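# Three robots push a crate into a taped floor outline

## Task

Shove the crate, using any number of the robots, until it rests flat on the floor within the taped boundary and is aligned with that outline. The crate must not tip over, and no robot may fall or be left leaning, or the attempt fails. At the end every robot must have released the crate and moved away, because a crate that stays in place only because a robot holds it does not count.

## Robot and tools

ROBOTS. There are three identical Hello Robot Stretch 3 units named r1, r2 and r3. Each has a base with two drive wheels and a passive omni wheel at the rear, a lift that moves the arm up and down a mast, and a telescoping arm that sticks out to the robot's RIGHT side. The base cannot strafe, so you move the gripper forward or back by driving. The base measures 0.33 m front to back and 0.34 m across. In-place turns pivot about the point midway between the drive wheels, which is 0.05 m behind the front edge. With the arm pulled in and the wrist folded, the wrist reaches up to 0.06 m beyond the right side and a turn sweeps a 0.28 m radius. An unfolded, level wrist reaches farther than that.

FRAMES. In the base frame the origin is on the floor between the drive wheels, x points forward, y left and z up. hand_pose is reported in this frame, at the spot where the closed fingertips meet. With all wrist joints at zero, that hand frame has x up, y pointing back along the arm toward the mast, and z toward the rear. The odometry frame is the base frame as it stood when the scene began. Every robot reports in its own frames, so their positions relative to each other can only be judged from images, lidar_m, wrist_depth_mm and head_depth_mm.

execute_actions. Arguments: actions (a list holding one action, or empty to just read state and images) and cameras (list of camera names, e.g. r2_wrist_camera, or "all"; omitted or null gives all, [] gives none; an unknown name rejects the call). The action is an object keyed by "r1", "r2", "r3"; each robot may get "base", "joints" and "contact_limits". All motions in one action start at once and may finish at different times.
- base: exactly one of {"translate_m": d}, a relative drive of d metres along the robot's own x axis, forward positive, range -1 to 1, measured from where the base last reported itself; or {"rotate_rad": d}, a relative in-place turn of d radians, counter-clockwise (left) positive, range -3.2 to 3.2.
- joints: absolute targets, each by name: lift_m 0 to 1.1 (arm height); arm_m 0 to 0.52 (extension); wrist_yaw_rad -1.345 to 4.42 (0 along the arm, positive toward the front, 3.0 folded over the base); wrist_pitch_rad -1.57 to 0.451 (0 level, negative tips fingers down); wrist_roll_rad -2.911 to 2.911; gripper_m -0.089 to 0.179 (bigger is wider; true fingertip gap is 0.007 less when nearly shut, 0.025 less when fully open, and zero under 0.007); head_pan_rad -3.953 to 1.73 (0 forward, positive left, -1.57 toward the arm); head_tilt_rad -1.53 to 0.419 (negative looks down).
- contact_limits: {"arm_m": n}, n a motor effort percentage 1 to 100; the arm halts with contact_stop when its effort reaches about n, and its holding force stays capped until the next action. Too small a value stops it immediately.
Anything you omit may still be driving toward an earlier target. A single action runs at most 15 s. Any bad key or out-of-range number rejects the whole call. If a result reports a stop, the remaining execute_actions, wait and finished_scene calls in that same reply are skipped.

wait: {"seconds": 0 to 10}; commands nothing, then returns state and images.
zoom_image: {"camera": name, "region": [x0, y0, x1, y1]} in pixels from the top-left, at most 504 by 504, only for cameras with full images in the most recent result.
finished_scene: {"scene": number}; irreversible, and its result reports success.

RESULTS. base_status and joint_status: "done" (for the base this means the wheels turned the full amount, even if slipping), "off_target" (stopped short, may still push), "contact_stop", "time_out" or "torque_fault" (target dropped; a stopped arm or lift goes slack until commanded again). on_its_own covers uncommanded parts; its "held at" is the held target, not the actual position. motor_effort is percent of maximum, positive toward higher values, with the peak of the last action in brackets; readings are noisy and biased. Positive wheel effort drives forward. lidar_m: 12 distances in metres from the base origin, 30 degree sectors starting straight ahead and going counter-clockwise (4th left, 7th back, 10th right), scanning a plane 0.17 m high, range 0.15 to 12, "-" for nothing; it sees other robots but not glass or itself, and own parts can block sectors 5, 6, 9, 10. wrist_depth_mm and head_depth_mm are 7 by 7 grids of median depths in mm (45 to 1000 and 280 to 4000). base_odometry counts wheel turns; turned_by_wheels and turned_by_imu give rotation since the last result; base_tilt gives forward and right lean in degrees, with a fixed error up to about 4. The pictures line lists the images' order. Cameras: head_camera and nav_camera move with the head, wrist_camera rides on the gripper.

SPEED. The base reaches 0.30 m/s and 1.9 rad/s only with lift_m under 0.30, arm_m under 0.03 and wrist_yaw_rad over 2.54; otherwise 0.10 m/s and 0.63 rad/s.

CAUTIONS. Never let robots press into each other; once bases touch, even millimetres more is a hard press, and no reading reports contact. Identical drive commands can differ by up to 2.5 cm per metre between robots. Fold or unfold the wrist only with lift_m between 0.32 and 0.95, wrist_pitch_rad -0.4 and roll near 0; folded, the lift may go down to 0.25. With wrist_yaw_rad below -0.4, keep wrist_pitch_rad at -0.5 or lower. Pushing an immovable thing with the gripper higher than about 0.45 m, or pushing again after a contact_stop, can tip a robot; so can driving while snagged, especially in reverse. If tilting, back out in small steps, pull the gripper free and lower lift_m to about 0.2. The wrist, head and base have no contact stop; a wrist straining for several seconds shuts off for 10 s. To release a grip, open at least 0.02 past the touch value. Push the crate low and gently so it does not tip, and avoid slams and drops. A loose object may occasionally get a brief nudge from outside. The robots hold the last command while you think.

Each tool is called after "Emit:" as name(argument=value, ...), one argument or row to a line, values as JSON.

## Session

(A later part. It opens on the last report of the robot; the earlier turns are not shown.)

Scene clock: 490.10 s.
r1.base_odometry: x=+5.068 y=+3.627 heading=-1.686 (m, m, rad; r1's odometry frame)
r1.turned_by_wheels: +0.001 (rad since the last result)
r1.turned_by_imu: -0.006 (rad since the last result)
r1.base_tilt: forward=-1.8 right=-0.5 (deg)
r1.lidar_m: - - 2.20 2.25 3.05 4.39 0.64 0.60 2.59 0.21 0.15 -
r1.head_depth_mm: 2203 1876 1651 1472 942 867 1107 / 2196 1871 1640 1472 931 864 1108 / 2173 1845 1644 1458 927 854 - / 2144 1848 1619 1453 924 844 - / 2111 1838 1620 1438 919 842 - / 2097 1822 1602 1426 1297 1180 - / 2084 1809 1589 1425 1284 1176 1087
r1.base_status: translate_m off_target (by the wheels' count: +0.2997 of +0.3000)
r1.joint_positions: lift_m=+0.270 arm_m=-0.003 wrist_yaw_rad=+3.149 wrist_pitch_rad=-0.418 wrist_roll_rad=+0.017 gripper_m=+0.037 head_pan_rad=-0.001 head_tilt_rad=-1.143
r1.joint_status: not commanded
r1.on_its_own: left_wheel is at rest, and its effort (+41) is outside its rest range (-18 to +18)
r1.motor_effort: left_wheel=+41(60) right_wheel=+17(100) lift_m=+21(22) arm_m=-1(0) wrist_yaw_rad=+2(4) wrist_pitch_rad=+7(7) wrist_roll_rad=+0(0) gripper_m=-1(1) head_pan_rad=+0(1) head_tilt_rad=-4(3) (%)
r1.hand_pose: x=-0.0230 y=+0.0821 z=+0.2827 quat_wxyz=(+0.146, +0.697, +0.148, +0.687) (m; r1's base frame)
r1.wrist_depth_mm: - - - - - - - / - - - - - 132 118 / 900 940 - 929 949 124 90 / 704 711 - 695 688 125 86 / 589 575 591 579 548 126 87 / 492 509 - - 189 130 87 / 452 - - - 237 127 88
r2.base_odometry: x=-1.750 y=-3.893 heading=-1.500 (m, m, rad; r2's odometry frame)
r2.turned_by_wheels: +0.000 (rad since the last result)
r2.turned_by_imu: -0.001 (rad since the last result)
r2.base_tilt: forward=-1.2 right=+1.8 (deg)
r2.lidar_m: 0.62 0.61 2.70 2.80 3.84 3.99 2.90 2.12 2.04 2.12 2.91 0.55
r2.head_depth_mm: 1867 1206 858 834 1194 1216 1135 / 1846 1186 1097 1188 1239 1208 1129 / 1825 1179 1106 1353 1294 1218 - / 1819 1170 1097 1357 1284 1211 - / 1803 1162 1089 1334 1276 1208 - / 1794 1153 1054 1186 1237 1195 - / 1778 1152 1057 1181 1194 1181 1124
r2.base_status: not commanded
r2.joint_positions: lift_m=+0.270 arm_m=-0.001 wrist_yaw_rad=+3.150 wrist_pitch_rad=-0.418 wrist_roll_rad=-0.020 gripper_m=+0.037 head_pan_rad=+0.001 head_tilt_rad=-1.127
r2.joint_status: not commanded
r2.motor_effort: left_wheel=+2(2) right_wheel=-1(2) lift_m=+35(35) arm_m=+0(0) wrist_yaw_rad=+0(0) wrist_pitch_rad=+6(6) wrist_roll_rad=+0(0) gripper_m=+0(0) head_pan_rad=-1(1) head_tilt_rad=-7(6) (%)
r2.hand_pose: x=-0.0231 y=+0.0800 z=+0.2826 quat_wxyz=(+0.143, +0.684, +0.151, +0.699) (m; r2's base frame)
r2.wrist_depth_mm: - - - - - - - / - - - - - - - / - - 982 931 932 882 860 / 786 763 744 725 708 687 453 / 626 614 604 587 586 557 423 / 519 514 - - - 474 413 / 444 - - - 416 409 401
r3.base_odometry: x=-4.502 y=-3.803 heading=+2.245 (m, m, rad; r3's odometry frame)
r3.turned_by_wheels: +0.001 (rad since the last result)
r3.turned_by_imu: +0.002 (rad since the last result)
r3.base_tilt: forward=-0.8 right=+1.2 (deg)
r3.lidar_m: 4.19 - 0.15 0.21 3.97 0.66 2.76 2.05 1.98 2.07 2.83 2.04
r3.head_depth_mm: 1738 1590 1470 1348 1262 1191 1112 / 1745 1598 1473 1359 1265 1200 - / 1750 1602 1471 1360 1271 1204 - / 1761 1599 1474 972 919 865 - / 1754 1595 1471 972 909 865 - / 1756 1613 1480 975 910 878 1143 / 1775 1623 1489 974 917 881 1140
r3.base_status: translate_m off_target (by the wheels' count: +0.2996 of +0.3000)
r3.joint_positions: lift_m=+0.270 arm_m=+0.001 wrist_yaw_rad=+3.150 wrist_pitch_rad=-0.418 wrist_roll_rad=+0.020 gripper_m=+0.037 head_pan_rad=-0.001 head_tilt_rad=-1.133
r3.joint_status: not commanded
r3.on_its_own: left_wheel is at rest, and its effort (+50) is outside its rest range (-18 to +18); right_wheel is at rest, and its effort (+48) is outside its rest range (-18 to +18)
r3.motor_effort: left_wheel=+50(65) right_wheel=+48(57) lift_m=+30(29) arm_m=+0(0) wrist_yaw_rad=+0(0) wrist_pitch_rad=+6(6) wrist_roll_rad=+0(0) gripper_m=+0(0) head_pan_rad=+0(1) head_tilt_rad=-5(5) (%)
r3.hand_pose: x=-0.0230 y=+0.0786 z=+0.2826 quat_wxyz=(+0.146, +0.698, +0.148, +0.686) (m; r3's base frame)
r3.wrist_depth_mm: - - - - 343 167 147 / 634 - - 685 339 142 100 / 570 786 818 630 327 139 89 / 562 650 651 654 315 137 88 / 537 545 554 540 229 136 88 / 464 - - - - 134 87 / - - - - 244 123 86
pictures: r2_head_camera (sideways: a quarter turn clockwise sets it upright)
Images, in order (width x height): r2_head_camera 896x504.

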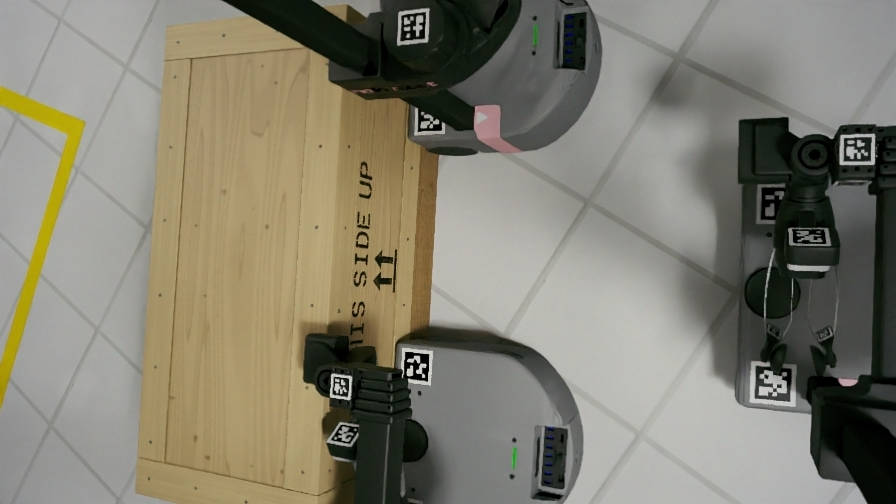

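Emit:
execute_actions(
  actions=[
    {"r3":{"base":{"translate_m":-0.002}},"r1":{"base":{"translate_m":-0.002}},"r2":{"base":{"rotate_rad":1.556},"joints":{"lift_m":0.34,"wrist_pitch_rad":-0.4,"head_pan_rad":-1.57}}},
  ],
  cameras=[],
)

Emit:
execute_actions(
  actions=[
    {"r2":{"joints":{"wrist_yaw_rad":0,"gripper_m":0.0}}},
  ],
  cameras=[],
)

Emit:
execute_actions(
  actions=[
    {"r2":{"joints":{"wrist_pitch_rad":0,"lift_m":0.12}}},
  ],
  cameras=["r2_head_camera"],
)

Scene clock: 497.80 s.
r1.base_odometry: x=+5.068 y=+3.629 heading=-1.686 (m, m, rad; r1's odometry frame)
r1.turned_by_wheels: +0.000 (rad since the last result)
r1.turned_by_imu: +0.001 (rad since the last result)
r1.base_tilt: forward=-1.9 right=-0.5 (deg)
r1.lidar_m: - - 2.19 2.24 3.03 4.38 3.76 0.60 2.59 0.22 0.15 -
r1.head_depth_mm: 2191 1879 1655 1474 937 869 1110 / 2172 1881 1633 1465 933 863 1099 / 2140 1858 1629 1461 933 852 - / 2116 1853 1616 1431 921 846 - / 2112 1832 1604 1431 917 845 - / 2129 1826 1605 1432 1294 1179 - / 2094 1793 1589 1428 1293 1175 1088
r1.base_status: done
r1.joint_positions: lift_m=+0.270 arm_m=-0.003 wrist_yaw_rad=+3.149 wrist_pitch_rad=-0.418 wrist_roll_rad=+0.017 gripper_m=+0.037 head_pan_rad=-0.001 head_tilt_rad=-1.143
r1.joint_status: not commanded
r1.motor_effort: left_wheel=+0(29) right_wheel=+0(13) lift_m=+21(21) arm_m=+0(0) wrist_yaw_rad=+2(1) wrist_pitch_rad=+7(7) wrist_roll_rad=+0(0) gripper_m=-1(0) head_pan_rad=+0(1) head_tilt_rad=-3(3) (%)
r1.hand_pose: x=-0.0230 y=+0.0821 z=+0.2827 quat_wxyz=(+0.146, +0.697, +0.148, +0.687) (m; r1's base frame)
r1.wrist_depth_mm: - - - - - - - / - - - - - 134 118 / 895 927 - 918 910 127 92 / 732 724 - 718 705 128 88 / 577 585 595 592 564 129 89 / 500 499 - - 192 133 89 / 445 - - - 245 130 90
r2.base_odometry: x=-1.750 y=-3.893 heading=+0.056 (m, m, rad; r2's odometry frame)
r2.turned_by_wheels: +1.556 (rad since the last result)
r2.turned_by_imu: +1.576 (rad since the last result)
r2.base_tilt: forward=-1.1 right=+1.8 (deg)
r2.lidar_m: 2.79 3.75 3.97 2.94 2.12 2.04 2.11 2.85 0.54 0.62 0.61 2.70
r2.head_depth_mm: 1870 1208 864 845 1205 1215 1158 / 1843 1191 1099 1200 1255 1221 - / 1824 1177 1103 1347 1311 - - / 1818 1165 1094 1353 1297 - - / 1803 1160 1092 1339 1291 1191 1121 / 1804 1152 1001 1185 1235 1186 1112 / 1778 1149 1062 1180 1227 1180 1110
r2.base_status: done
r2.joint_positions: lift_m=+0.339 arm_m=-0.001 wrist_yaw_rad=+3.150 wrist_pitch_rad=-0.418 wrist_roll_rad=-0.020 gripper_m=+0.037 head_pan_rad=-1.563 head_tilt_rad=-1.127
r2.joint_status: all done
r2.motor_effort: left_wheel=-3(12) right_wheel=+1(7) lift_m=+51(51) arm_m=+0(0) wrist_yaw_rad=+0(0) wrist_pitch_rad=+6(4) wrist_roll_rad=+0(0) gripper_m=+0(0) head_pan_rad=-3(42) head_tilt_rad=-5(6) (%)
r2.hand_pose: x=-0.0231 y=+0.0800 z=+0.3520 quat_wxyz=(+0.143, +0.684, +0.151, +0.699) (m; r2's base frame)
r2.wrist_depth_mm: - - - - - - - / - - - - - - - / - - - - - - - / 929 887 877 844 836 799 787 / 733 719 706 687 694 654 648 / 599 602 599 575 537 557 550 / 517 516 - - 489 483 476
r3.base_odometry: x=-4.500 y=-3.805 heading=+2.245 (m, m, rad; r3's odometry frame)
r3.turned_by_wheels: +0.000 (rad since the last result)
r3.turned_by_imu: +0.000 (rad since the last result)
r3.base_tilt: forward=-0.7 right=+1.2 (deg)
r3.lidar_m: 4.18 - 0.15 0.22 3.98 0.67 2.77 2.05 1.98 2.06 2.83 2.04
r3.head_depth_mm: 1739 1580 1463 1355 1264 1183 1119 / 1740 1596 1462 1366 1264 1202 - / 1747 1586 1467 1366 1274 1208 - / 1744 1598 1482 971 911 864 - / 1762 1607 1481 973 910 862 - / 1762 1612 1495 973 909 874 1148 / 1774 1618 1495 978 914 880 1136
r3.base_status: done
r3.joint_positions: lift_m=+0.270 arm_m=+0.001 wrist_yaw_rad=+3.150 wrist_pitch_rad=-0.418 wrist_roll_rad=+0.020 gripper_m=+0.037 head_pan_rad=-0.001 head_tilt_rad=-1.133
r3.joint_status: not commanded
r3.motor_effort: left_wheel=+1(36) right_wheel=+1(37) lift_m=+30(30) arm_m=+0(0) wrist_yaw_rad=+0(0) wrist_pitch_rad=+6(6) wrist_roll_rad=+0(0) gripper_m=-1(0) head_pan_rad=+1(1) head_tilt_rad=-5(5) (%)
r3.hand_pose: x=-0.0230 y=+0.0786 z=+0.2826 quat_wxyz=(+0.146, +0.698, +0.148, +0.686) (m; r3's base frame)
r3.wrist_depth_mm: - - - - 352 166 147 / - - - 682 348 145 102 / 503 785 817 622 336 142 91 / 437 599 657 655 322 140 90 / 437 536 546 548 235 142 89 / 454 - - - - 136 89 / - - - - 245 126 88
pictures: none
No camera images: the call's "cameras" was empty. Leave "cameras" out to get every camera's image.

Scene clock: 500.37 s.
r1.base_odometry: x=+5.068 y=+3.629 heading=-1.686 (m, m, rad; r1's odometry frame)
r1.turned_by_wheels: +0.000 (rad since the last result)
r1.turned_by_imu: +0.001 (rad since the last result)
r1.base_tilt: forward=-2.0 right=-0.4 (deg)
r1.lidar_m: - - 2.19 2.25 3.03 4.39 3.74 0.60 2.59 0.22 0.15 -
r1.head_depth_mm: 2191 1903 1647 1484 945 865 1111 / 2173 1879 1638 1459 937 863 1110 / 2158 1858 1622 1467 931 853 - / 2153 1824 1619 1437 923 850 - / 2103 1829 1606 1444 920 840 - / 2104 1811 1607 1427 1289 1173 - / 2095 1806 1590 1412 1293 1175 1091
r1.base_status: not commanded
r1.joint_positions: lift_m=+0.270 arm_m=-0.003 wrist_yaw_rad=+3.149 wrist_pitch_rad=-0.418 wrist_roll_rad=+0.017 gripper_m=+0.037 head_pan_rad=-0.001 head_tilt_rad=-1.143
r1.joint_status: not commanded
r1.motor_effort: left_wheel=+0(1) right_wheel=+0(0) lift_m=+21(21) arm_m=+0(0) wrist_yaw_rad=+1(0) wrist_pitch_rad=+7(7) wrist_roll_rad=+0(0) gripper_m=-1(1) head_pan_rad=+1(1) head_tilt_rad=-3(2) (%)
r1.hand_pose: x=-0.0230 y=+0.0821 z=+0.2827 quat_wxyz=(+0.146, +0.697, +0.148, +0.687) (m; r1's base frame)
r1.wrist_depth_mm: - - - - - - - / - - - - - 134 118 / 895 923 - 918 911 127 92 / 731 707 - 720 719 128 88 / 584 593 594 592 571 129 89 / 487 515 - - 192 133 89 / 443 - - - 245 131 90
r2.base_odometry: x=-1.750 y=-3.893 heading=+0.056 (m, m, rad; r2's odometry frame)
r2.turned_by_wheels: +0.000 (rad since the last result)
r2.turned_by_imu: -0.001 (rad since the last result)
r2.base_tilt: forward=-1.1 right=+1.9 (deg)
r2.lidar_m: 2.79 3.74 3.99 2.95 2.12 2.04 2.11 2.86 0.54 0.62 0.60 2.70
r2.head_depth_mm: 1867 1206 860 844 1206 1216 1159 / 1845 1187 1096 1197 1259 1225 - / 1840 1179 1100 1345 1308 - - / 1806 1172 1097 1359 1316 - - / 1808 1165 1088 1340 1272 1193 1120 / 1792 1156 1002 1188 1230 1186 1115 / 1777 1139 1058 1182 1229 1181 1109
r2.base_status: not commanded
r2.joint_positions: lift_m=+0.339 arm_m=-0.001 wrist_yaw_rad=+0.002 wrist_pitch_rad=-0.418 wrist_roll_rad=-0.020 gripper_m=+0.000 head_pan_rad=-1.563 head_tilt_rad=-1.127
r2.joint_status: all done
r2.motor_effort: left_wheel=-3(3) right_wheel=+1(1) lift_m=+51(51) arm_m=-1(0) wrist_yaw_rad=-2(3) wrist_pitch_rad=+6(7) wrist_roll_rad=+0(0) gripper_m=-2(77) head_pan_rad=-4(4) head_tilt_rad=-5(6) (%)
r2.hand_pose: x=-0.0211 y=-0.3689 z=+0.3520 quat_wxyz=(+0.699, +0.149, -0.684, -0.145) (m; r2's base frame)
r2.wrist_depth_mm: 197 271 - 671 613 572 - / 294 280 382 382 376 372 364 / 306 310 401 403 402 402 280 / 448 448 448 447 444 444 290 / 476 471 477 488 493 452 327 / 405 397 420 547 550 410 354 / 348 341 395 500 487 416 318
r3.base_odometry: x=-4.500 y=-3.805 heading=+2.245 (m, m, rad; r3's odometry frame)
r3.turned_by_wheels: +0.000 (rad since the last result)
r3.turned_by_imu: +0.000 (rad since the last result)
r3.base_tilt: forward=-0.7 right=+1.3 (deg)
r3.lidar_m: 4.19 - 0.15 0.22 4.01 0.67 2.76 2.05 1.98 2.06 2.84 2.04
r3.head_depth_mm: 1737 1588 1464 1354 1264 1190 1120 / 1735 1589 1464 1362 1273 1203 - / 1738 1597 1478 1362 1277 1205 - / 1730 1596 1476 976 917 863 - / 1752 1603 1478 970 908 864 - / 1773 1618 1482 975 911 877 1149 / 1759 1620 1489 980 913 878 1135
r3.base_status: not commanded
r3.joint_positions: lift_m=+0.270 arm_m=+0.001 wrist_yaw_rad=+3.150 wrist_pitch_rad=-0.418 wrist_roll_rad=+0.020 gripper_m=+0.037 head_pan_rad=-0.001 head_tilt_rad=-1.133
r3.joint_status: not commanded
r3.motor_effort: left_wheel=+0(0) right_wheel=+1(2) lift_m=+30(29) arm_m=+0(0) wrist_yaw_rad=+0(0) wrist_pitch_rad=+6(6) wrist_roll_rad=+0(0) gripper_m=-1(0) head_pan_rad=+0(1) head_tilt_rad=-4(5) (%)
r3.hand_pose: x=-0.0230 y=+0.0786 z=+0.2826 quat_wxyz=(+0.146, +0.698, +0.148, +0.686) (m; r3's base frame)
r3.wrist_depth_mm: - - - - 353 167 147 / - - - 685 346 145 102 / 502 783 838 626 333 142 91 / 438 600 653 659 321 141 90 / 438 533 557 541 235 142 89 / 452 - - - - 137 89 / - - - - 247 126 88
pictures: none
No camera images: the call's "cameras" was empty. Leave "cameras" out to get every camera's image.

Scene clock: 503.20 s.
r1.base_odometry: x=+5.068 y=+3.629 heading=-1.686 (m, m, rad; r1's odometry frame)
r1.turned_by_wheels: +0.000 (rad since the last result)
r1.turned_by_imu: +0.001 (rad since the last result)
r1.base_tilt: forward=-1.9 right=-0.4 (deg)
r1.lidar_m: - - 2.19 2.24 3.06 4.39 3.74 0.60 2.59 0.22 0.15 -
r1.head_depth_mm: 2202 1893 1658 1477 940 868 1110 / 2168 1850 1641 1462 933 860 1107 / 2149 1855 1633 1444 932 853 - / 2125 1859 1620 1444 926 846 - / 2076 1824 1599 1434 920 841 - / 2091 1818 1595 1423 1293 1172 - / 2099 1810 1581 1420 1287 1175 1095
r1.base_status: not commanded
r1.joint_positions: lift_m=+0.270 arm_m=-0.003 wrist_yaw_rad=+3.149 wrist_pitch_rad=-0.418 wrist_roll_rad=+0.017 gripper_m=+0.037 head_pan_rad=-0.001 head_tilt_rad=-1.143
r1.joint_status: not commanded
r1.motor_effort: left_wheel=+0(0) right_wheel=+0(0) lift_m=+21(21) arm_m=+0(0) wrist_yaw_rad=+0(2) wrist_pitch_rad=+7(7) wrist_roll_rad=+0(0) gripper_m=+0(1) head_pan_rad=+1(1) head_tilt_rad=-3(3) (%)
r1.hand_pose: x=-0.0230 y=+0.0821 z=+0.2827 quat_wxyz=(+0.146, +0.697, +0.148, +0.687) (m; r1's base frame)
r1.wrist_depth_mm: - - - - - - - / - - - - - 134 118 / 951 900 - 929 931 127 92 / 706 715 - 706 708 128 88 / 581 595 596 591 574 129 89 / 493 505 - - 193 133 90 / 442 - - - 244 130 90
r2.base_odometry: x=-1.750 y=-3.893 heading=+0.056 (m, m, rad; r2's odometry frame)
r2.turned_by_wheels: +0.000 (rad since the last result)
r2.turned_by_imu: -0.001 (rad since the last result)
r2.base_tilt: forward=-1.2 right=+1.7 (deg)
r2.lidar_m: 2.78 3.78 3.99 2.94 2.12 2.04 2.11 2.86 0.54 0.62 0.61 2.70
r2.head_depth_mm: 1859 1209 858 845 1209 1218 1139 / 1852 1179 1097 1195 1259 1229 - / 1827 1173 1104 1343 1296 - - / 1816 1169 1096 1359 1300 - - / 1814 1159 1093 1337 1281 1194 1119 / 1780 1150 1003 1188 1233 1189 1109 / 1800 1151 1058 1179 1225 1182 1104
r2.base_status: not commanded
r2.joint_positions: lift_m=+0.121 arm_m=-0.001 wrist_yaw_rad=+0.002 wrist_pitch_rad=-0.023 wrist_roll_rad=-0.020 gripper_m=+0.000 head_pan_rad=-1.563 head_tilt_rad=-1.127
r2.joint_status: all done
r2.motor_effort: left_wheel=-3(3) right_wheel=+2(2) lift_m=+13(46) arm_m=+0(0) wrist_yaw_rad=-2(2) wrist_pitch_rad=+9(7) wrist_roll_rad=+0(0) gripper_m=-3(2) head_pan_rad=-4(3) head_tilt_rad=-6(5) (%)
r2.hand_pose: x=-0.0210 y=-0.4001 z=+0.2294 quat_wxyz=(+0.714, +0.009, -0.700, -0.008) (m; r2's base frame)
r2.wrist_depth_mm: 281 270 - - - - - / 276 363 364 360 358 355 353 / 383 380 378 377 372 369 362 / 393 393 392 385 381 380 375 / 402 400 400 395 394 390 310 / 292 289 408 415 403 399 271 / 220 241 395 422 417 391 267
r3.base_odometry: x=-4.500 y=-3.805 heading=+2.245 (m, m, rad; r3's odometry frame)
r3.turned_by_wheels: +0.000 (rad since the last result)
r3.turned_by_imu: +0.000 (rad since the last result)
r3.base_tilt: forward=-0.7 right=+1.2 (deg)
r3.lidar_m: 4.21 - 0.15 0.22 3.97 0.67 2.76 2.06 1.98 2.07 2.83 2.04
r3.head_depth_mm: 1727 1577 1464 1358 1267 1189 1117 / 1728 1582 1458 1365 1269 1204 - / 1745 1592 1454 1367 1280 1203 - / 1748 1597 1471 972 914 868 - / 1760 1603 1480 977 907 865 - / 1752 1616 1491 974 907 874 1145 / 1774 1613 1488 979 912 878 1135
r3.base_status: not commanded
r3.joint_positions: lift_m=+0.270 arm_m=+0.001 wrist_yaw_rad=+3.150 wrist_pitch_rad=-0.418 wrist_roll_rad=+0.020 gripper_m=+0.037 head_pan_rad=-0.001 head_tilt_rad=-1.133
r3.joint_status: not commanded
r3.motor_effort: left_wheel=+1(0) right_wheel=+1(1) lift_m=+30(30) arm_m=+0(0) wrist_yaw_rad=+0(0) wrist_pitch_rad=+6(6) wrist_roll_rad=+0(0) gripper_m=+0(1) head_pan_rad=+1(1) head_tilt_rad=-5(4) (%)
r3.hand_pose: x=-0.0230 y=+0.0786 z=+0.2826 quat_wxyz=(+0.146, +0.698, +0.148, +0.686) (m; r3's base frame)
r3.wrist_depth_mm: 413 - - - 351 166 147 / 427 442 463 685 344 145 102 / 505 744 831 622 334 142 91 / 435 601 658 655 324 140 91 / 439 536 562 546 235 142 90 / 452 - - - - 136 89 / - - - - 247 126 88
pictures: r2_head_camera (sideways: a quarter turn clockwise sets it upright)
Images, in order (width x height): r2_head_camera 896x504.

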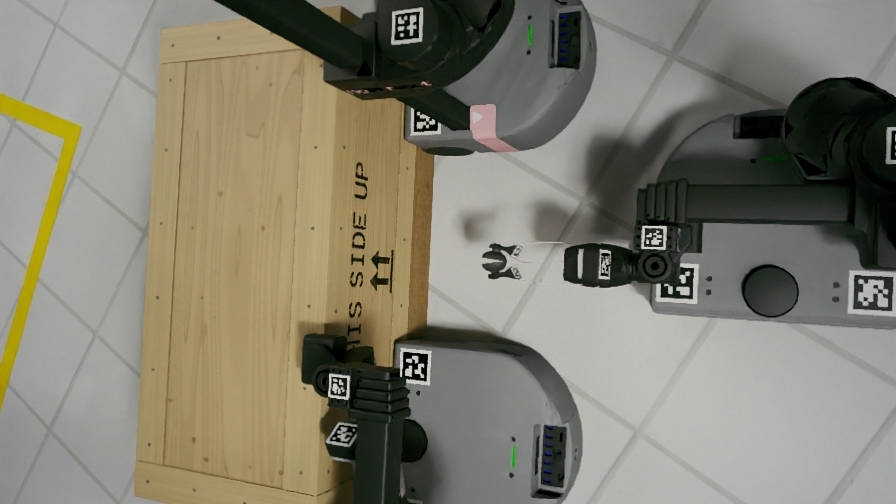

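Emit:
execute_actions(
  actions=[
    {"r2":{"joints":{"arm_m":0.17}}},
  ],
  cameras=[],
)

Emit:
execute_actions(
  actions=[
    {"r3":{"base":{"translate_m":0.6}},"r1":{"base":{"translate_m":0.6}},"r2":{"joints":{"arm_m":0.4},"contact_limits":{"arm_m":100}}},
  ],
  cameras=["r2_head_camera"],
)

Scene clock: 507.67 s.
r1.base_odometry: x=+5.068 y=+3.629 heading=-1.686 (m, m, rad; r1's odometry frame)
r1.turned_by_wheels: +0.000 (rad since the last result)
r1.turned_by_imu: +0.001 (rad since the last result)
r1.base_tilt: forward=-2.0 right=-0.3 (deg)
r1.lidar_m: - - 2.19 2.24 3.04 4.37 3.75 0.60 2.59 0.22 0.15 -
r1.head_depth_mm: 2191 1878 1652 1482 939 868 1098 / 2173 1868 1640 1466 934 866 1100 / 2174 1857 1625 1453 929 851 - / 2130 1839 1621 1448 921 849 - / 2113 1833 1612 1442 919 846 - / 2089 1803 1607 1434 1299 1180 - / 2068 1790 1582 1412 1288 1172 1094
r1.base_status: not commanded
r1.joint_positions: lift_m=+0.270 arm_m=-0.003 wrist_yaw_rad=+3.149 wrist_pitch_rad=-0.418 wrist_roll_rad=+0.017 gripper_m=+0.037 head_pan_rad=-0.001 head_tilt_rad=-1.143
r1.joint_status: not commanded
r1.motor_effort: left_wheel=+1(0) right_wheel=+0(0) lift_m=+22(21) arm_m=+0(0) wrist_yaw_rad=+2(0) wrist_pitch_rad=+7(7) wrist_roll_rad=+0(0) gripper_m=+0(0) head_pan_rad=+1(1) head_tilt_rad=-3(4) (%)
r1.hand_pose: x=-0.0230 y=+0.0821 z=+0.2827 quat_wxyz=(+0.146, +0.697, +0.148, +0.687) (m; r1's base frame)
r1.wrist_depth_mm: - - - - - - - / - - - - - 134 118 / 934 912 - 909 931 127 92 / 712 714 - 718 730 127 88 / 589 579 581 589 575 129 89 / 499 511 - - 192 134 90 / 444 - - - 244 131 90
r2.base_odometry: x=-1.750 y=-3.893 heading=+0.056 (m, m, rad; r2's odometry frame)
r2.turned_by_wheels: +0.000 (rad since the last result)
r2.turned_by_imu: -0.001 (rad since the last result)
r2.base_tilt: forward=-1.2 right=+2.0 (deg)
r2.lidar_m: 2.79 3.75 4.00 2.94 2.12 2.04 2.11 2.85 0.54 0.62 0.60 2.70
r2.head_depth_mm: 1856 1207 860 844 1206 1218 1138 / 1853 1183 1101 1195 1249 1221 - / 1827 1181 1102 1345 1296 - - / 1819 1163 1097 1373 1271 - - / 1805 1161 1091 1333 1275 1192 1116 / 1794 1156 1002 1189 1231 1187 1110 / 1773 1145 1056 1179 1221 1185 1105
r2.base_status: not commanded
r2.joint_positions: lift_m=+0.121 arm_m=+0.170 wrist_yaw_rad=+0.001 wrist_pitch_rad=-0.023 wrist_roll_rad=-0.020 gripper_m=+0.000 head_pan_rad=-1.563 head_tilt_rad=-1.127
r2.joint_status: all done
r2.motor_effort: left_wheel=-3(3) right_wheel=+2(2) lift_m=+13(13) arm_m=+5(4) wrist_yaw_rad=-1(2) wrist_pitch_rad=+9(9) wrist_roll_rad=+0(0) gripper_m=-2(2) head_pan_rad=-4(3) head_tilt_rad=-6(5) (%)
r2.hand_pose: x=-0.0212 y=-0.5702 z=+0.2295 quat_wxyz=(+0.714, +0.009, -0.700, -0.008) (m; r2's base frame)
r2.wrist_depth_mm: 197 195 193 193 191 190 188 / 202 202 200 198 197 195 194 / 210 209 208 206 205 204 202 / 217 216 214 213 211 210 209 / 225 223 220 218 218 217 215 / 232 232 229 230 225 224 222 / 224 237 236 235 232 229 228
r3.base_odometry: x=-4.500 y=-3.805 heading=+2.245 (m, m, rad; r3's odometry frame)
r3.turned_by_wheels: +0.000 (rad since the last result)
r3.turned_by_imu: +0.000 (rad since the last result)
r3.base_tilt: forward=-0.7 right=+1.3 (deg)
r3.lidar_m: 4.19 - 0.15 0.22 3.97 0.67 2.76 2.05 1.98 2.06 2.84 2.04
r3.head_depth_mm: 1719 1579 1459 1352 1260 1184 1118 / 1754 1591 1456 1359 1266 1202 - / 1749 1607 1482 1368 1272 1199 - / 1760 1599 1474 972 913 862 - / 1759 1617 1477 975 910 863 - / 1748 1604 1478 978 911 875 1148 / 1771 1607 1483 980 913 879 1136
r3.base_status: not commanded
r3.joint_positions: lift_m=+0.270 arm_m=+0.001 wrist_yaw_rad=+3.150 wrist_pitch_rad=-0.418 wrist_roll_rad=+0.020 gripper_m=+0.037 head_pan_rad=-0.001 head_tilt_rad=-1.133
r3.joint_status: not commanded
r3.motor_effort: left_wheel=+1(0) right_wheel=+1(1) lift_m=+30(30) arm_m=+0(0) wrist_yaw_rad=+0(0) wrist_pitch_rad=+6(6) wrist_roll_rad=+0(0) gripper_m=-1(1) head_pan_rad=+0(0) head_tilt_rad=-4(4) (%)
r3.hand_pose: x=-0.0230 y=+0.0786 z=+0.2826 quat_wxyz=(+0.146, +0.698, +0.148, +0.686) (m; r3's base frame)
r3.wrist_depth_mm: 325 343 - - 355 167 147 / - 377 425 673 347 144 102 / 506 780 789 634 335 142 91 / 435 596 656 652 323 140 91 / 436 537 553 543 235 141 90 / 453 - - - - 137 89 / - - - - 247 126 88
pictures: none
No camera images: the call's "cameras" was empty. Leave "cameras" out to get every camera's image.

Scene clock: 512.07 s.
r1.base_odometry: x=+4.998 y=+3.034 heading=-1.685 (m, m, rad; r1's odometry frame)
r1.turned_by_wheels: +0.001 (rad since the last result)
r1.turned_by_imu: +0.085 (rad since the last result)
r1.base_tilt: forward=-2.0 right=-0.4 (deg)
r1.lidar_m: - - 2.24 2.31 3.33 4.40 3.47 0.62 2.58 0.21 0.15 -
r1.head_depth_mm: 2178 1895 1646 1468 941 866 1097 / 2158 1879 1650 1460 933 863 1103 / 2135 1857 1620 1462 930 852 - / 2128 1843 1626 1440 924 849 - / 2114 1825 1616 1441 918 845 - / 2096 1813 1590 1440 1290 1171 - / 2084 1782 1587 1425 1289 1172 1092
r1.base_status: translate_m off_target (by the wheels' count: +0.5997 of +0.6000)
r1.joint_positions: lift_m=+0.270 arm_m=-0.003 wrist_yaw_rad=+3.149 wrist_pitch_rad=-0.418 wrist_roll_rad=+0.017 gripper_m=+0.037 head_pan_rad=+0.001 head_tilt_rad=-1.143
r1.joint_status: not commanded
r1.on_its_own: left_wheel is at rest, and its effort (+38) is outside its rest range (-18 to +18)
r1.motor_effort: left_wheel=+38(67) right_wheel=+14(100) lift_m=+21(22) arm_m=+0(1) wrist_yaw_rad=+1(7) wrist_pitch_rad=+7(8) wrist_roll_rad=+0(0) gripper_m=+0(1) head_pan_rad=+0(1) head_tilt_rad=-3(3) (%)
r1.hand_pose: x=-0.0230 y=+0.0822 z=+0.2827 quat_wxyz=(+0.146, +0.697, +0.148, +0.686) (m; r1's base frame)
r1.wrist_depth_mm: - - - - - - - / - - - - - 131 118 / 925 912 - 923 914 123 90 / 721 717 - 700 690 125 86 / 590 588 582 582 210 126 87 / 499 502 - - 188 130 88 / 440 - - - 238 127 88
r2.base_odometry: x=-1.750 y=-3.893 heading=+0.056 (m, m, rad; r2's odometry frame)
r2.turned_by_wheels: +0.000 (rad since the last result)
r2.turned_by_imu: -0.048 (rad since the last result)
r2.base_tilt: forward=-1.2 right=+1.7 (deg)
r2.lidar_m: 2.77 3.61 4.00 3.08 2.12 2.04 2.08 2.72 0.61 0.66 0.62 2.70
r2.head_depth_mm: 1850 795 883 1205 1288 1213 1138 / 1837 1179 950 1210 1289 1224 - / 1813 1171 1173 1373 1288 - - / 1802 1166 1146 1392 1274 - - / 1801 1158 1122 1363 1280 1187 1122 / 1788 1147 938 1194 1244 1186 1113 / 1772 1142 1058 1190 1231 1181 1107
r2.base_status: not commanded
r2.joint_positions: lift_m=+0.121 arm_m=+0.216 wrist_yaw_rad=+0.000 wrist_pitch_rad=-0.021 wrist_roll_rad=-0.020 gripper_m=+0.000 head_pan_rad=-1.569 head_tilt_rad=-1.132
r2.joint_status: arm_m contact_stop (moved +0.046 of +0.230)
r2.on_its_own: arm_m is slack since a contact_stop, until your next command for it (your +0.400 is given up)
r2.motor_effort: left_wheel=+0(22) right_wheel=+0(19) lift_m=+19(19) arm_m=+1(75) wrist_yaw_rad=+0(29) wrist_pitch_rad=+8(20) wrist_roll_rad=+0(0) gripper_m=-2(8) head_pan_rad=-1(3) head_tilt_rad=-3(6) (%)
r2.contact_limits: arm_m 64 (drawing in: default 28, maximum 46; extending or still: default 40, maximum 64)
r2.hand_pose: x=-0.0215 y=-0.6162 z=+0.2298 quat_wxyz=(+0.714, +0.008, -0.700, -0.008) (m; r2's base frame)
r2.wrist_depth_mm: 186 190 195 201 206 212 218 / 191 196 200 207 213 219 226 / 197 202 209 214 221 228 235 / 202 208 214 221 227 236 242 / 209 214 220 225 235 243 252 / 215 221 227 237 245 251 257 / 222 227 234 242 249 258 222
r3.base_odometry: x=-4.876 y=-3.337 heading=+2.246 (m, m, rad; r3's odometry frame)
r3.turned_by_wheels: +0.001 (rad since the last result)
r3.turned_by_imu: +0.081 (rad since the last result)
r3.base_tilt: forward=-0.7 right=+1.3 (deg)
r3.lidar_m: - - 0.15 0.21 4.31 0.73 2.61 2.06 2.02 2.15 2.01 1.97
r3.head_depth_mm: 1741 1588 1477 1358 1258 1188 1110 / 1741 1590 1465 1358 1262 1203 - / 1735 1601 1463 1369 1271 1204 - / 1763 1589 1478 968 903 862 - / 1759 1602 1473 972 907 866 - / 1765 1602 1487 971 913 877 1146 / 1761 1613 1482 977 913 874 1129
r3.base_status: translate_m off_target (by the wheels' count: +0.5997 of +0.6000)
r3.joint_positions: lift_m=+0.270 arm_m=+0.001 wrist_yaw_rad=+3.150 wrist_pitch_rad=-0.419 wrist_roll_rad=+0.020 gripper_m=+0.037 head_pan_rad=-0.001 head_tilt_rad=-1.132
r3.joint_status: not commanded
r3.on_its_own: left_wheel is at rest, and its effort (+47) is outside its rest range (-18 to +18); right_wheel is at rest, and its effort (+43) is outside its rest range (-18 to +18)
r3.motor_effort: left_wheel=+47(85) right_wheel=+43(100) lift_m=+31(35) arm_m=+0(1) wrist_yaw_rad=-1(2) wrist_pitch_rad=+6(8) wrist_roll_rad=+0(0) gripper_m=-1(0) head_pan_rad=+0(0) head_tilt_rad=-5(7) (%)
r3.hand_pose: x=-0.0231 y=+0.0785 z=+0.2825 quat_wxyz=(+0.146, +0.698, +0.149, +0.686) (m; r3's base frame)
r3.wrist_depth_mm: 332 347 - - 343 166 147 / - 384 415 685 339 142 101 / 526 788 790 611 327 139 89 / 500 629 654 658 315 137 89 / 508 546 553 544 229 139 88 / 469 - - - - 134 87 / - - - - 232 123 86
pictures: r2_head_camera (sideways: a quarter turn clockwise sets it upright)
Images, in order (width x height): r2_head_camera 896x504.

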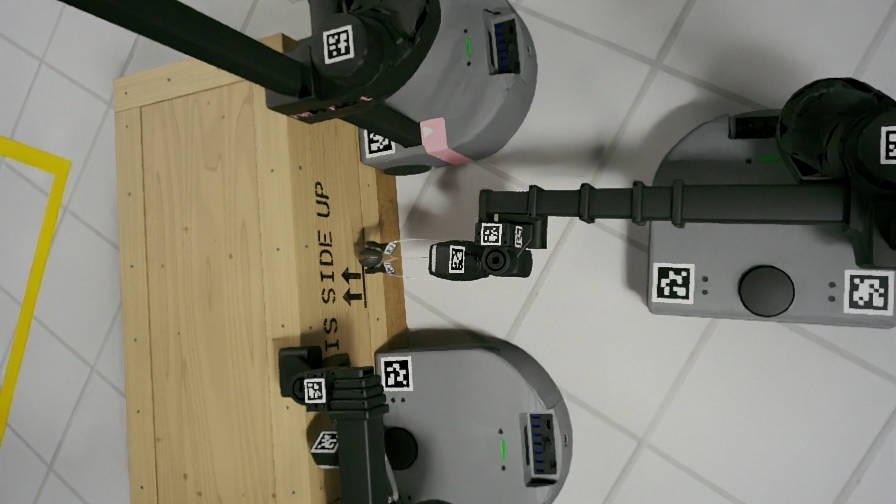

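Emit:
execute_actions(
  actions=[
    {"r2":{"base":{"rotate_rad":0.11},"joints":{"arm_m":0.21,"lift_m":0.08}}},
  ],
  cameras=["r2_head_camera"],
)

Emit:
execute_actions(
  actions=[
    {"r3":{"base":{"translate_m":0.6}},"r1":{"base":{"translate_m":0.6}},"r2":{"joints":{"arm_m":0.5},"contact_limits":{"arm_m":64}}},
  ],
  cameras=["r2_head_camera"],
)

Scene clock: 518.10 s.
r1.base_odometry: x=+4.998 y=+3.034 heading=-1.685 (m, m, rad; r1's odometry frame)
r1.turned_by_wheels: +0.000 (rad since the last result)
r1.turned_by_imu: +0.001 (rad since the last result)
r1.base_tilt: forward=-2.1 right=-0.4 (deg)
r1.lidar_m: - - 2.24 2.31 3.33 4.40 3.46 0.36 0.29 0.21 0.15 -
r1.head_depth_mm: 2199 1888 1649 1485 943 867 1108 / 2151 1868 1627 1469 935 861 1095 / 2179 1859 1640 1458 930 855 - / 2128 1843 1619 1450 928 849 - / 2110 1835 1596 1430 919 842 - / 2103 1810 1601 1443 1296 1173 - / 2083 1809 1594 1412 1280 1173 1088
r1.base_status: not commanded
r1.joint_positions: lift_m=+0.270 arm_m=-0.003 wrist_yaw_rad=+3.149 wrist_pitch_rad=-0.418 wrist_roll_rad=+0.017 gripper_m=+0.037 head_pan_rad=+0.001 head_tilt_rad=-1.143
r1.joint_status: not commanded
r1.on_its_own: left_wheel is at rest, and its effort (+38) is outside its rest range (-18 to +18)
r1.motor_effort: left_wheel=+38(37) right_wheel=+14(14) lift_m=+21(21) arm_m=+0(0) wrist_yaw_rad=+0(1) wrist_pitch_rad=+7(7) wrist_roll_rad=+0(0) gripper_m=+1(1) head_pan_rad=+1(0) head_tilt_rad=-2(4) (%)
r1.hand_pose: x=-0.0230 y=+0.0822 z=+0.2827 quat_wxyz=(+0.146, +0.697, +0.148, +0.686) (m; r1's base frame)
r1.wrist_depth_mm: - - - - - - - / - - - - - 132 118 / 928 908 - 937 920 124 90 / 702 718 - 720 687 125 86 / 595 590 592 597 206 127 87 / 496 508 - - 189 130 87 / 442 - - - 238 128 88
r2.base_odometry: x=-1.750 y=-3.893 heading=+0.166 (m, m, rad; r2's odometry frame)
r2.turned_by_wheels: +0.110 (rad since the last result)
r2.turned_by_imu: +0.111 (rad since the last result)
r2.base_tilt: forward=-1.2 right=+2.0 (deg)
r2.lidar_m: 2.84 4.03 4.00 2.76 2.09 2.04 2.14 3.03 0.61 0.66 0.62 2.70
r2.head_depth_mm: 1851 1182 889 1198 1262 1214 1139 / 1827 1177 1128 1229 1287 1223 1136 / 1830 1173 1130 1375 1298 - - / 1803 1167 1129 1387 1269 - - / 1799 1159 1087 1241 1265 1190 1120 / 1780 1148 1075 1198 1242 1189 1108 / 1769 1153 1073 1161 1249 1184 1107
r2.base_status: done
r2.joint_positions: lift_m=+0.081 arm_m=+0.210 wrist_yaw_rad=+0.000 wrist_pitch_rad=-0.021 wrist_roll_rad=-0.020 gripper_m=+0.000 head_pan_rad=-1.569 head_tilt_rad=-1.132
r2.joint_status: all done
r2.motor_effort: left_wheel=-3(9) right_wheel=+2(5) lift_m=+13(13) arm_m=-4(4) wrist_yaw_rad=+0(0) wrist_pitch_rad=+8(7) wrist_roll_rad=+0(0) gripper_m=-2(2) head_pan_rad=-1(1) head_tilt_rad=-4(4) (%)
r2.hand_pose: x=-0.0215 y=-0.6110 z=+0.1901 quat_wxyz=(+0.714, +0.008, -0.700, -0.008) (m; r2's base frame)
r2.wrist_depth_mm: 198 198 198 197 199 199 199 / 206 207 205 205 204 205 204 / 212 212 212 211 212 211 211 / 219 219 218 219 218 218 217 / 226 226 225 223 225 224 225 / 208 203 230 234 231 231 230 / 155 167 238 240 239 238 237
r3.base_odometry: x=-4.876 y=-3.337 heading=+2.246 (m, m, rad; r3's odometry frame)
r3.turned_by_wheels: +0.000 (rad since the last result)
r3.turned_by_imu: +0.000 (rad since the last result)
r3.base_tilt: forward=-0.8 right=+1.3 (deg)
r3.lidar_m: - - 0.15 0.21 4.34 0.73 2.62 2.06 2.02 2.15 2.01 1.97
r3.head_depth_mm: 1739 1599 1467 1364 1259 1182 1111 / 1740 1594 1463 1354 1268 1199 - / 1753 1607 1468 1363 1275 1201 - / 1746 1604 1482 972 903 863 - / 1768 1604 1486 972 910 866 - / 1763 1624 1477 977 908 877 1146 / 1753 1619 1489 979 911 881 1140
r3.base_status: not commanded
r3.joint_positions: lift_m=+0.270 arm_m=+0.001 wrist_yaw_rad=+3.150 wrist_pitch_rad=-0.419 wrist_roll_rad=+0.020 gripper_m=+0.037 head_pan_rad=-0.001 head_tilt_rad=-1.132
r3.joint_status: not commanded
r3.on_its_own: left_wheel is at rest, and its effort (+47) is outside its rest range (-18 to +18); right_wheel is at rest, and its effort (+43) is outside its rest range (-18 to +18)
r3.motor_effort: left_wheel=+47(47) right_wheel=+43(43) lift_m=+31(31) arm_m=+0(1) wrist_yaw_rad=-1(0) wrist_pitch_rad=+6(7) wrist_roll_rad=+0(0) gripper_m=-1(1) head_pan_rad=+0(0) head_tilt_rad=-5(5) (%)
r3.hand_pose: x=-0.0231 y=+0.0785 z=+0.2825 quat_wxyz=(+0.146, +0.698, +0.149, +0.686) (m; r3's base frame)
r3.wrist_depth_mm: - - - - 343 166 147 / 394 389 472 685 339 142 101 / 519 737 755 615 326 139 89 / 491 623 647 652 317 137 89 / 507 543 550 542 230 139 88 / 465 - - - - 134 87 / - - - - 230 124 86
pictures: r2_head_camera (sideways: a quarter turn clockwise sets it upright)
Images, in order (width x height): r2_head_camera 896x504.

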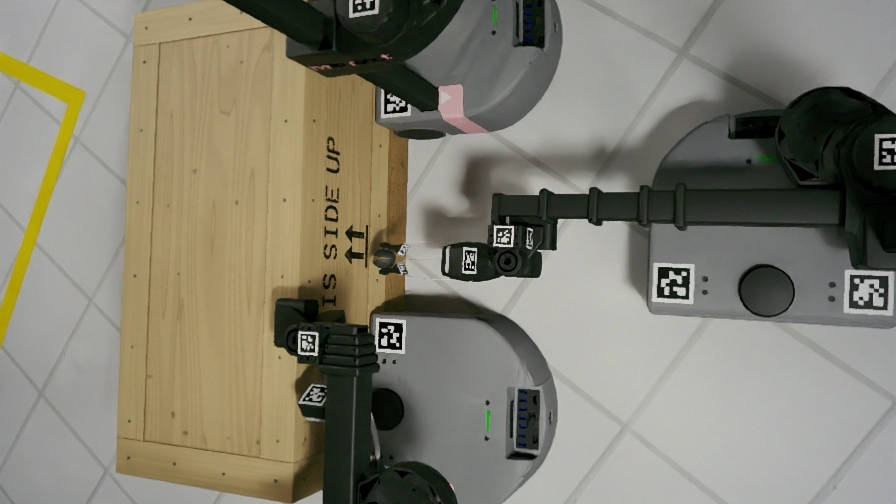

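Scene clock: 522.63 s.
r1.base_odometry: x=+4.929 y=+2.438 heading=-1.684 (m, m, rad; r1's odometry frame)
r1.turned_by_wheels: +0.001 (rad since the last result)
r1.turned_by_imu: +0.080 (rad since the last result)
r1.base_tilt: forward=-1.9 right=-0.4 (deg)
r1.lidar_m: - - 2.31 2.40 3.70 4.44 0.63 0.33 0.27 0.21 0.15 -
r1.head_depth_mm: 2191 1884 1666 1471 944 866 1109 / 2167 1863 1650 1468 935 862 1095 / 2142 1864 1622 1465 928 854 - / 2143 1859 1615 1454 931 849 - / 2139 1835 1606 1439 917 844 - / 2075 1821 1599 1436 1296 1171 - / 2068 1804 1602 1410 1285 1171 1091
r1.base_status: translate_m off_target (by the wheels' count: +0.5997 of +0.6000)
r1.joint_positions: lift_m=+0.270 arm_m=-0.003 wrist_yaw_rad=+3.150 wrist_pitch_rad=-0.418 wrist_roll_rad=+0.017 gripper_m=+0.037 head_pan_rad=+0.000 head_tilt_rad=-1.142
r1.joint_status: not commanded
r1.on_its_own: left_wheel is at rest, and its effort (+41) is outside its rest range (-18 to +18); right_wheel is at rest, and its effort (+19) is outside its rest range (-18 to +18)
r1.motor_effort: left_wheel=+41(62) right_wheel=+19(99) lift_m=+21(23) arm_m=+0(0) wrist_yaw_rad=+1(6) wrist_pitch_rad=+7(8) wrist_roll_rad=+0(0) gripper_m=-1(0) head_pan_rad=+1(0) head_tilt_rad=-3(3) (%)
r1.hand_pose: x=-0.0231 y=+0.0822 z=+0.2828 quat_wxyz=(+0.145, +0.697, +0.148, +0.687) (m; r1's base frame)
r1.wrist_depth_mm: - - - - - - - / - - - - - 132 118 / 929 931 - 905 916 124 90 / 728 713 - 726 697 125 87 / 584 587 598 583 207 126 87 / 492 518 - - 190 131 88 / 452 - - - 238 127 88
r2.base_odometry: x=-1.750 y=-3.893 heading=+0.166 (m, m, rad; r2's odometry frame)
r2.turned_by_wheels: +0.000 (rad since the last result)
r2.turned_by_imu: -0.019 (rad since the last result)
r2.base_tilt: forward=-1.2 right=+1.9 (deg)
r2.lidar_m: 2.83 3.94 4.00 2.80 2.09 2.04 2.13 2.98 0.67 0.70 0.63 2.71
r2.head_depth_mm: 1851 1183 917 1242 1301 1220 1140 / 1833 1184 1190 1267 1303 1229 1140 / 1824 1168 1229 1391 1292 - - / 1807 1166 1199 1417 1279 - - / 1803 1155 1014 1223 1277 1193 1118 / 1785 1148 1077 1201 1247 1186 1117 / 1776 1140 920 1166 1259 1180 1109
r2.base_status: not commanded
r2.joint_positions: lift_m=+0.081 arm_m=+0.257 wrist_yaw_rad=+0.001 wrist_pitch_rad=-0.020 wrist_roll_rad=-0.020 gripper_m=+0.000 head_pan_rad=-1.569 head_tilt_rad=-1.132
r2.joint_status: arm_m contact_stop (moved +0.046 of +0.290)
r2.on_its_own: arm_m is slack since a contact_stop, until your next command for it (your +0.500 is given up)
r2.motor_effort: left_wheel=+1(17) right_wheel=+0(21) lift_m=+14(14) arm_m=+1(74) wrist_yaw_rad=-1(25) wrist_pitch_rad=+7(12) wrist_roll_rad=+0(0) gripper_m=-1(8) head_pan_rad=-1(1) head_tilt_rad=-3(3) (%)
r2.contact_limits: arm_m 64 (drawing in: default 28, maximum 46; extending or still: default 40, maximum 64)
r2.hand_pose: x=-0.0211 y=-0.6573 z=+0.1902 quat_wxyz=(+0.714, +0.008, -0.700, -0.007) (m; r2's base frame)
r2.wrist_depth_mm: 181 184 189 193 199 203 208 / 187 191 195 200 205 210 215 / 192 196 201 206 212 217 223 / 197 202 207 213 218 224 231 / 204 208 214 217 225 232 238 / 208 211 219 226 232 237 246 / 155 161 225 231 239 247 254
r3.base_odometry: x=-5.251 y=-2.870 heading=+2.246 (m, m, rad; r3's odometry frame)
r3.turned_by_wheels: +0.000 (rad since the last result)
r3.turned_by_imu: +0.076 (rad since the last result)
r3.base_tilt: forward=-0.7 right=+1.3 (deg)
r3.lidar_m: - - 0.15 0.21 4.72 0.80 2.52 2.06 2.05 2.26 1.91 1.95
r3.head_depth_mm: 1734 1605 1469 1355 1265 1186 1114 / 1743 1581 1469 1358 1275 1198 - / 1741 1602 1481 1366 1261 1203 - / 1746 1604 1482 974 902 852 - / 1753 1600 1480 976 909 867 - / 1763 1609 1481 973 910 877 1142 / 1782 1623 1486 974 916 878 1133
r3.base_status: translate_m off_target (by the wheels' count: +0.5997 of +0.6000)
r3.joint_positions: lift_m=+0.270 arm_m=+0.001 wrist_yaw_rad=+3.149 wrist_pitch_rad=-0.419 wrist_roll_rad=+0.020 gripper_m=+0.037 head_pan_rad=+0.002 head_tilt_rad=-1.132
r3.joint_status: not commanded
r3.on_its_own: left_wheel is at rest, and its effort (+35) is outside its rest range (-18 to +18); right_wheel is at rest, and its effort (+39) is outside its rest range (-18 to +18)
r3.motor_effort: left_wheel=+35(84) right_wheel=+39(100) lift_m=+30(33) arm_m=+0(0) wrist_yaw_rad=+0(1) wrist_pitch_rad=+6(8) wrist_roll_rad=+0(0) gripper_m=+0(0) head_pan_rad=-1(1) head_tilt_rad=-6(6) (%)
r3.hand_pose: x=-0.0230 y=+0.0785 z=+0.2825 quat_wxyz=(+0.146, +0.698, +0.148, +0.686) (m; r3's base frame)
r3.wrist_depth_mm: - - - - 342 166 146 / 597 439 478 681 335 141 101 / 537 743 778 599 324 139 90 / 532 646 655 647 315 137 88 / 527 542 541 544 229 139 88 / 465 - - - - 137 87 / - - - - 245 123 86
pictures: r2_head_camera (sideways: a quarter turn clockwise sets it upright)
Images, in order (width x height): r2_head_camera 896x504.

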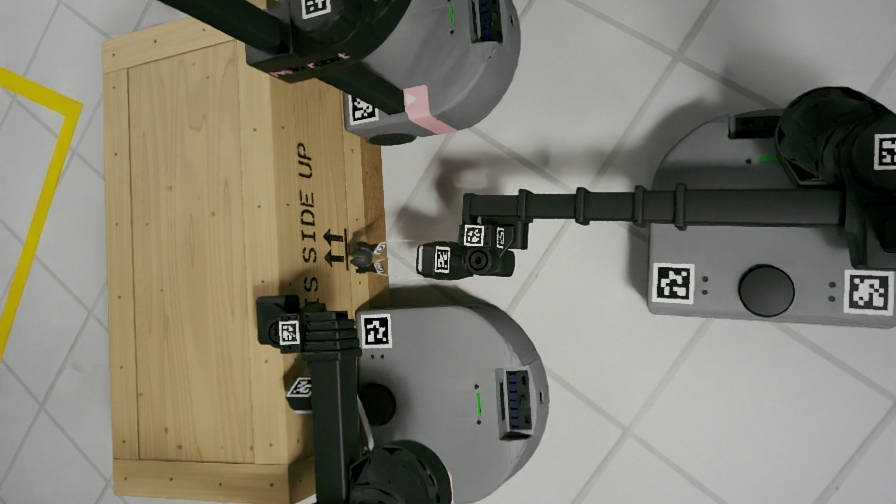

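Emit:
execute_actions(
  actions=[
    {"r2":{"base":{"rotate_rad":0.1},"joints":{"arm_m":0.0}},"r3":{"base":{"translate_m":-0.003}},"r1":{"base":{"translate_m":-0.003}}},
  ],
  cameras=[],
)

Emit:
execute_actions(
  actions=[
    {"r2":{"base":{"translate_m":-0.8}}},
  ],
  cameras=["r2_nav_camera"],
)

Scene clock: 542.13 s.
r1.base_odometry: x=+4.930 y=+2.441 heading=-1.684 (m, m, rad; r1's odometry frame)
r1.turned_by_wheels: +0.000 (rad since the last result)
r1.turned_by_imu: +0.001 (rad since the last result)
r1.base_tilt: forward=-2.0 right=-0.4 (deg)
r1.lidar_m: - - 2.29 2.39 3.68 4.45 0.63 0.44 2.58 0.22 0.15 -
r1.head_depth_mm: 2172 1908 1664 1475 936 865 1110 / 2180 1865 1642 1466 932 862 1108 / 2144 1864 1635 1457 930 852 - / 2127 1847 1626 1454 927 849 - / 2133 1815 1619 1436 920 842 - / 2101 1823 1597 1436 1287 1174 - / 2080 1794 1595 1422 1281 1176 1090
r1.base_status: done
r1.joint_positions: lift_m=+0.270 arm_m=-0.003 wrist_yaw_rad=+3.150 wrist_pitch_rad=-0.418 wrist_roll_rad=+0.017 gripper_m=+0.037 head_pan_rad=+0.000 head_tilt_rad=-1.142
r1.joint_status: not commanded
r1.motor_effort: left_wheel=+1(29) right_wheel=+0(12) lift_m=+21(22) arm_m=+0(0) wrist_yaw_rad=+0(1) wrist_pitch_rad=+7(7) wrist_roll_rad=+0(0) gripper_m=+1(0) head_pan_rad=+0(0) head_tilt_rad=-3(3) (%)
r1.hand_pose: x=-0.0231 y=+0.0822 z=+0.2828 quat_wxyz=(+0.145, +0.697, +0.148, +0.687) (m; r1's base frame)
r1.wrist_depth_mm: - - - - - - - / - - - - - 136 118 / 910 922 - 906 919 129 93 / 711 710 - 707 706 129 90 / 599 594 588 590 216 131 90 / 498 507 - - 196 136 91 / 445 - - - 247 132 92
r2.base_odometry: x=-1.750 y=-3.893 heading=+0.266 (m, m, rad; r2's odometry frame)
r2.turned_by_wheels: +0.100 (rad since the last result)
r2.turned_by_imu: +0.100 (rad since the last result)
r2.base_tilt: forward=-1.2 right=+1.7 (deg)
r2.lidar_m: 2.93 4.05 3.99 2.54 2.05 2.04 2.21 2.75 0.67 0.63 0.63 2.70
r2.head_depth_mm: 1843 1188 1106 1217 1288 1211 1133 / 1848 1180 1193 1369 1301 1218 1140 / 1821 1177 1192 1387 1292 - - / 1805 1165 1142 1373 1299 - - / 1787 1157 1018 1208 1269 1190 1119 / 1781 1151 1093 1199 1253 1186 1114 / 1771 1586 879 1178 1270 1182 1108
r2.base_status: done
r2.joint_positions: lift_m=+0.081 arm_m=+0.000 wrist_yaw_rad=+0.001 wrist_pitch_rad=-0.020 wrist_roll_rad=-0.020 gripper_m=+0.000 head_pan_rad=-1.569 head_tilt_rad=-1.132
r2.joint_status: all done
r2.motor_effort: left_wheel=-2(10) right_wheel=+1(5) lift_m=+14(14) arm_m=-4(11) wrist_yaw_rad=+0(1) wrist_pitch_rad=+7(8) wrist_roll_rad=+0(0) gripper_m=-3(2) head_pan_rad=-1(1) head_tilt_rad=-3(3) (%)
r2.hand_pose: x=-0.0213 y=-0.4010 z=+0.1902 quat_wxyz=(+0.714, +0.008, -0.700, -0.007) (m; r2's base frame)
r2.wrist_depth_mm: - - 336 426 - 429 429 / - 381 435 436 435 436 435 / 354 453 451 451 454 448 448 / 359 462 463 462 462 462 424 / 316 304 292 351 474 473 384 / 210 205 205 454 484 485 387 / 209 174 192 314 380 375 363
r3.base_odometry: x=-5.249 y=-2.872 heading=+2.246 (m, m, rad; r3's odometry frame)
r3.turned_by_wheels: +0.000 (rad since the last result)
r3.turned_by_imu: +0.000 (rad since the last result)
r3.base_tilt: forward=-0.7 right=+1.2 (deg)
r3.lidar_m: - - 0.15 0.22 0.62 0.69 2.51 2.06 2.05 2.25 1.92 1.95
r3.head_depth_mm: 1737 1572 1451 1359 1263 1183 1116 / 1726 1589 1461 1357 1267 1195 - / 1742 1592 1478 1365 1269 1197 - / 1753 1606 1471 971 907 855 - / 1755 1601 1481 975 908 868 - / 1760 1610 1486 976 911 877 1146 / 1764 1608 1476 978 908 877 1135
r3.base_status: done
r3.joint_positions: lift_m=+0.270 arm_m=+0.001 wrist_yaw_rad=+3.149 wrist_pitch_rad=-0.419 wrist_roll_rad=+0.020 gripper_m=+0.037 head_pan_rad=+0.002 head_tilt_rad=-1.132
r3.joint_status: not commanded
r3.motor_effort: left_wheel=+1(23) right_wheel=+1(27) lift_m=+31(31) arm_m=+0(0) wrist_yaw_rad=+0(0) wrist_pitch_rad=+6(6) wrist_roll_rad=+0(1) gripper_m=-1(0) head_pan_rad=-1(2) head_tilt_rad=-5(6) (%)
r3.hand_pose: x=-0.0230 y=+0.0785 z=+0.2825 quat_wxyz=(+0.146, +0.698, +0.148, +0.686) (m; r3's base frame)
r3.wrist_depth_mm: 521 - - - 357 166 146 / 525 564 554 679 351 147 101 / 530 741 814 597 338 145 93 / 527 640 657 640 328 143 92 / 524 538 546 542 238 144 91 / 463 - - - - 142 90 / - - - - 250 128 90
pictures: none
No camera images: the call's "cameras" was empty. Leave "cameras" out to get every camera's image.

Scene clock: 551.23 s.
r1.base_odometry: x=+4.930 y=+2.441 heading=-1.684 (m, m, rad; r1's odometry frame)
r1.turned_by_wheels: +0.000 (rad since the last result)
r1.turned_by_imu: +0.002 (rad since the last result)
r1.base_tilt: forward=-2.1 right=-0.5 (deg)
r1.lidar_m: - - 2.29 2.39 3.67 4.43 3.20 2.60 1.06 0.22 0.15 -
r1.head_depth_mm: 2185 1891 1661 1475 941 872 1109 / 2176 1841 1633 1467 936 864 1102 / 2176 1850 1647 1466 933 856 - / 2142 1843 1611 1450 923 851 - / 2101 1834 1612 1433 916 844 - / 2089 1816 1590 1428 1297 1170 - / 2077 1810 1584 1422 1278 1179 1091
r1.base_status: not commanded
r1.joint_positions: lift_m=+0.270 arm_m=-0.003 wrist_yaw_rad=+3.150 wrist_pitch_rad=-0.418 wrist_roll_rad=+0.017 gripper_m=+0.037 head_pan_rad=+0.000 head_tilt_rad=-1.142
r1.joint_status: not commanded
r1.motor_effort: left_wheel=+1(1) right_wheel=+0(0) lift_m=+21(21) arm_m=-1(0) wrist_yaw_rad=+0(1) wrist_pitch_rad=+7(7) wrist_roll_rad=+0(0) gripper_m=+1(0) head_pan_rad=+0(0) head_tilt_rad=-3(3) (%)
r1.hand_pose: x=-0.0231 y=+0.0822 z=+0.2828 quat_wxyz=(+0.145, +0.697, +0.148, +0.687) (m; r1's base frame)
r1.wrist_depth_mm: - - - - - - - / - - - - - 137 118 / 896 925 - 920 908 129 93 / 712 723 - 698 701 130 90 / 587 580 585 591 215 131 90 / 495 508 - - 197 135 91 / 443 - - - 246 132 91
r2.base_odometry: x=-2.522 y=-4.102 heading=+0.265 (m, m, rad; r2's odometry frame)
r2.turned_by_wheels: +0.000 (rad since the last result)
r2.turned_by_imu: -0.001 (rad since the last result)
r2.base_tilt: forward=-1.2 right=+1.9 (deg)
r2.lidar_m: 3.61 4.52 3.66 1.77 1.41 1.40 1.52 2.30 2.25 4.19 0.69 1.00
r2.head_depth_mm: 1849 1665 1526 1414 1307 1215 1136 / 1825 1668 1524 1400 1302 1224 1144 / 1815 1655 1517 1399 1288 - - / 1797 1633 1501 1389 1299 - - / 1794 1632 1473 1367 1277 1191 1115 / 1778 1584 955 1209 1272 1184 1114 / 1774 1143 1088 1204 1259 1179 1105
r2.base_status: done
r2.joint_positions: lift_m=+0.081 arm_m=+0.000 wrist_yaw_rad=+0.001 wrist_pitch_rad=-0.020 wrist_roll_rad=-0.020 gripper_m=+0.000 head_pan_rad=-1.569 head_tilt_rad=-1.132
r2.joint_status: not commanded
r2.motor_effort: left_wheel=-3(11) right_wheel=+2(2) lift_m=+14(14) arm_m=-4(4) wrist_yaw_rad=-1(1) wrist_pitch_rad=+7(7) wrist_roll_rad=+0(0) gripper_m=-2(1) head_pan_rad=+0(0) head_tilt_rad=-4(3) (%)
r2.hand_pose: x=-0.0213 y=-0.4010 z=+0.1902 quat_wxyz=(+0.714, +0.008, -0.700, -0.007) (m; r2's base frame)
r2.wrist_depth_mm: - 360 - - - - - / 397 459 - - - - - / 476 517 - - - - - / 490 486 - - - - - / 318 305 470 831 716 691 665 / 226 262 403 456 494 482 474 / 222 263 364 391 380 375 368
r3.base_odometry: x=-5.249 y=-2.872 heading=+2.246 (m, m, rad; r3's odometry frame)
r3.turned_by_wheels: +0.000 (rad since the last result)
r3.turned_by_imu: -0.001 (rad since the last result)
r3.base_tilt: forward=-0.7 right=+1.3 (deg)
r3.lidar_m: - - 0.15 0.22 4.70 4.87 2.51 0.52 2.05 2.26 1.92 1.96
r3.head_depth_mm: 1728 1599 1459 1360 1257 1187 1114 / 1737 1594 1467 1363 1264 1199 - / 1740 1594 1472 1365 1266 1200 - / 1755 1594 1478 967 904 854 - / 1767 1598 1488 974 908 865 - / 1764 1615 1478 975 910 881 1152 / 1788 1606 1490 980 911 876 1134
r3.base_status: not commanded
r3.joint_positions: lift_m=+0.270 arm_m=+0.001 wrist_yaw_rad=+3.149 wrist_pitch_rad=-0.419 wrist_roll_rad=+0.020 gripper_m=+0.037 head_pan_rad=+0.002 head_tilt_rad=-1.132
r3.joint_status: not commanded
r3.motor_effort: left_wheel=+1(0) right_wheel=+1(1) lift_m=+30(30) arm_m=+0(0) wrist_yaw_rad=+0(0) wrist_pitch_rad=+7(6) wrist_roll_rad=+0(0) gripper_m=+0(0) head_pan_rad=-1(2) head_tilt_rad=-5(6) (%)
r3.hand_pose: x=-0.0230 y=+0.0785 z=+0.2825 quat_wxyz=(+0.146, +0.698, +0.148, +0.686) (m; r3's base frame)
r3.wrist_depth_mm: - - - - 354 166 147 / - - - 686 349 147 101 / 831 829 829 606 338 145 93 / 653 656 655 637 325 143 92 / 544 551 545 545 239 144 91 / 468 - - - - 143 91 / - - - - 250 128 90
pictures: r2_nav_camera (sideways: a quarter turn counterclockwise sets it upright)
Images, in order (width x height): r2_nav_camera 672x504.

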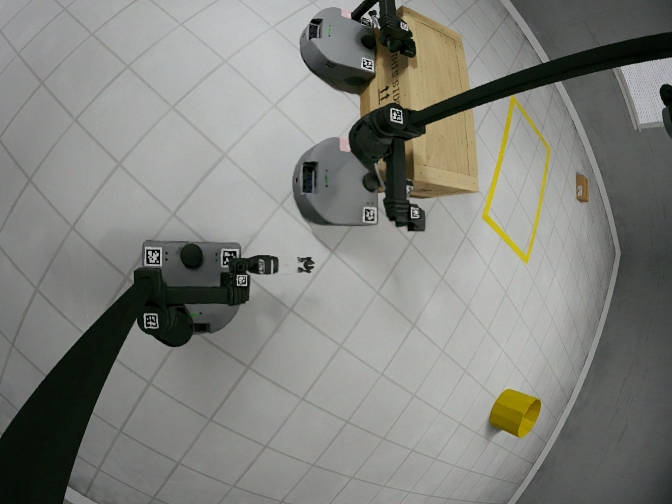

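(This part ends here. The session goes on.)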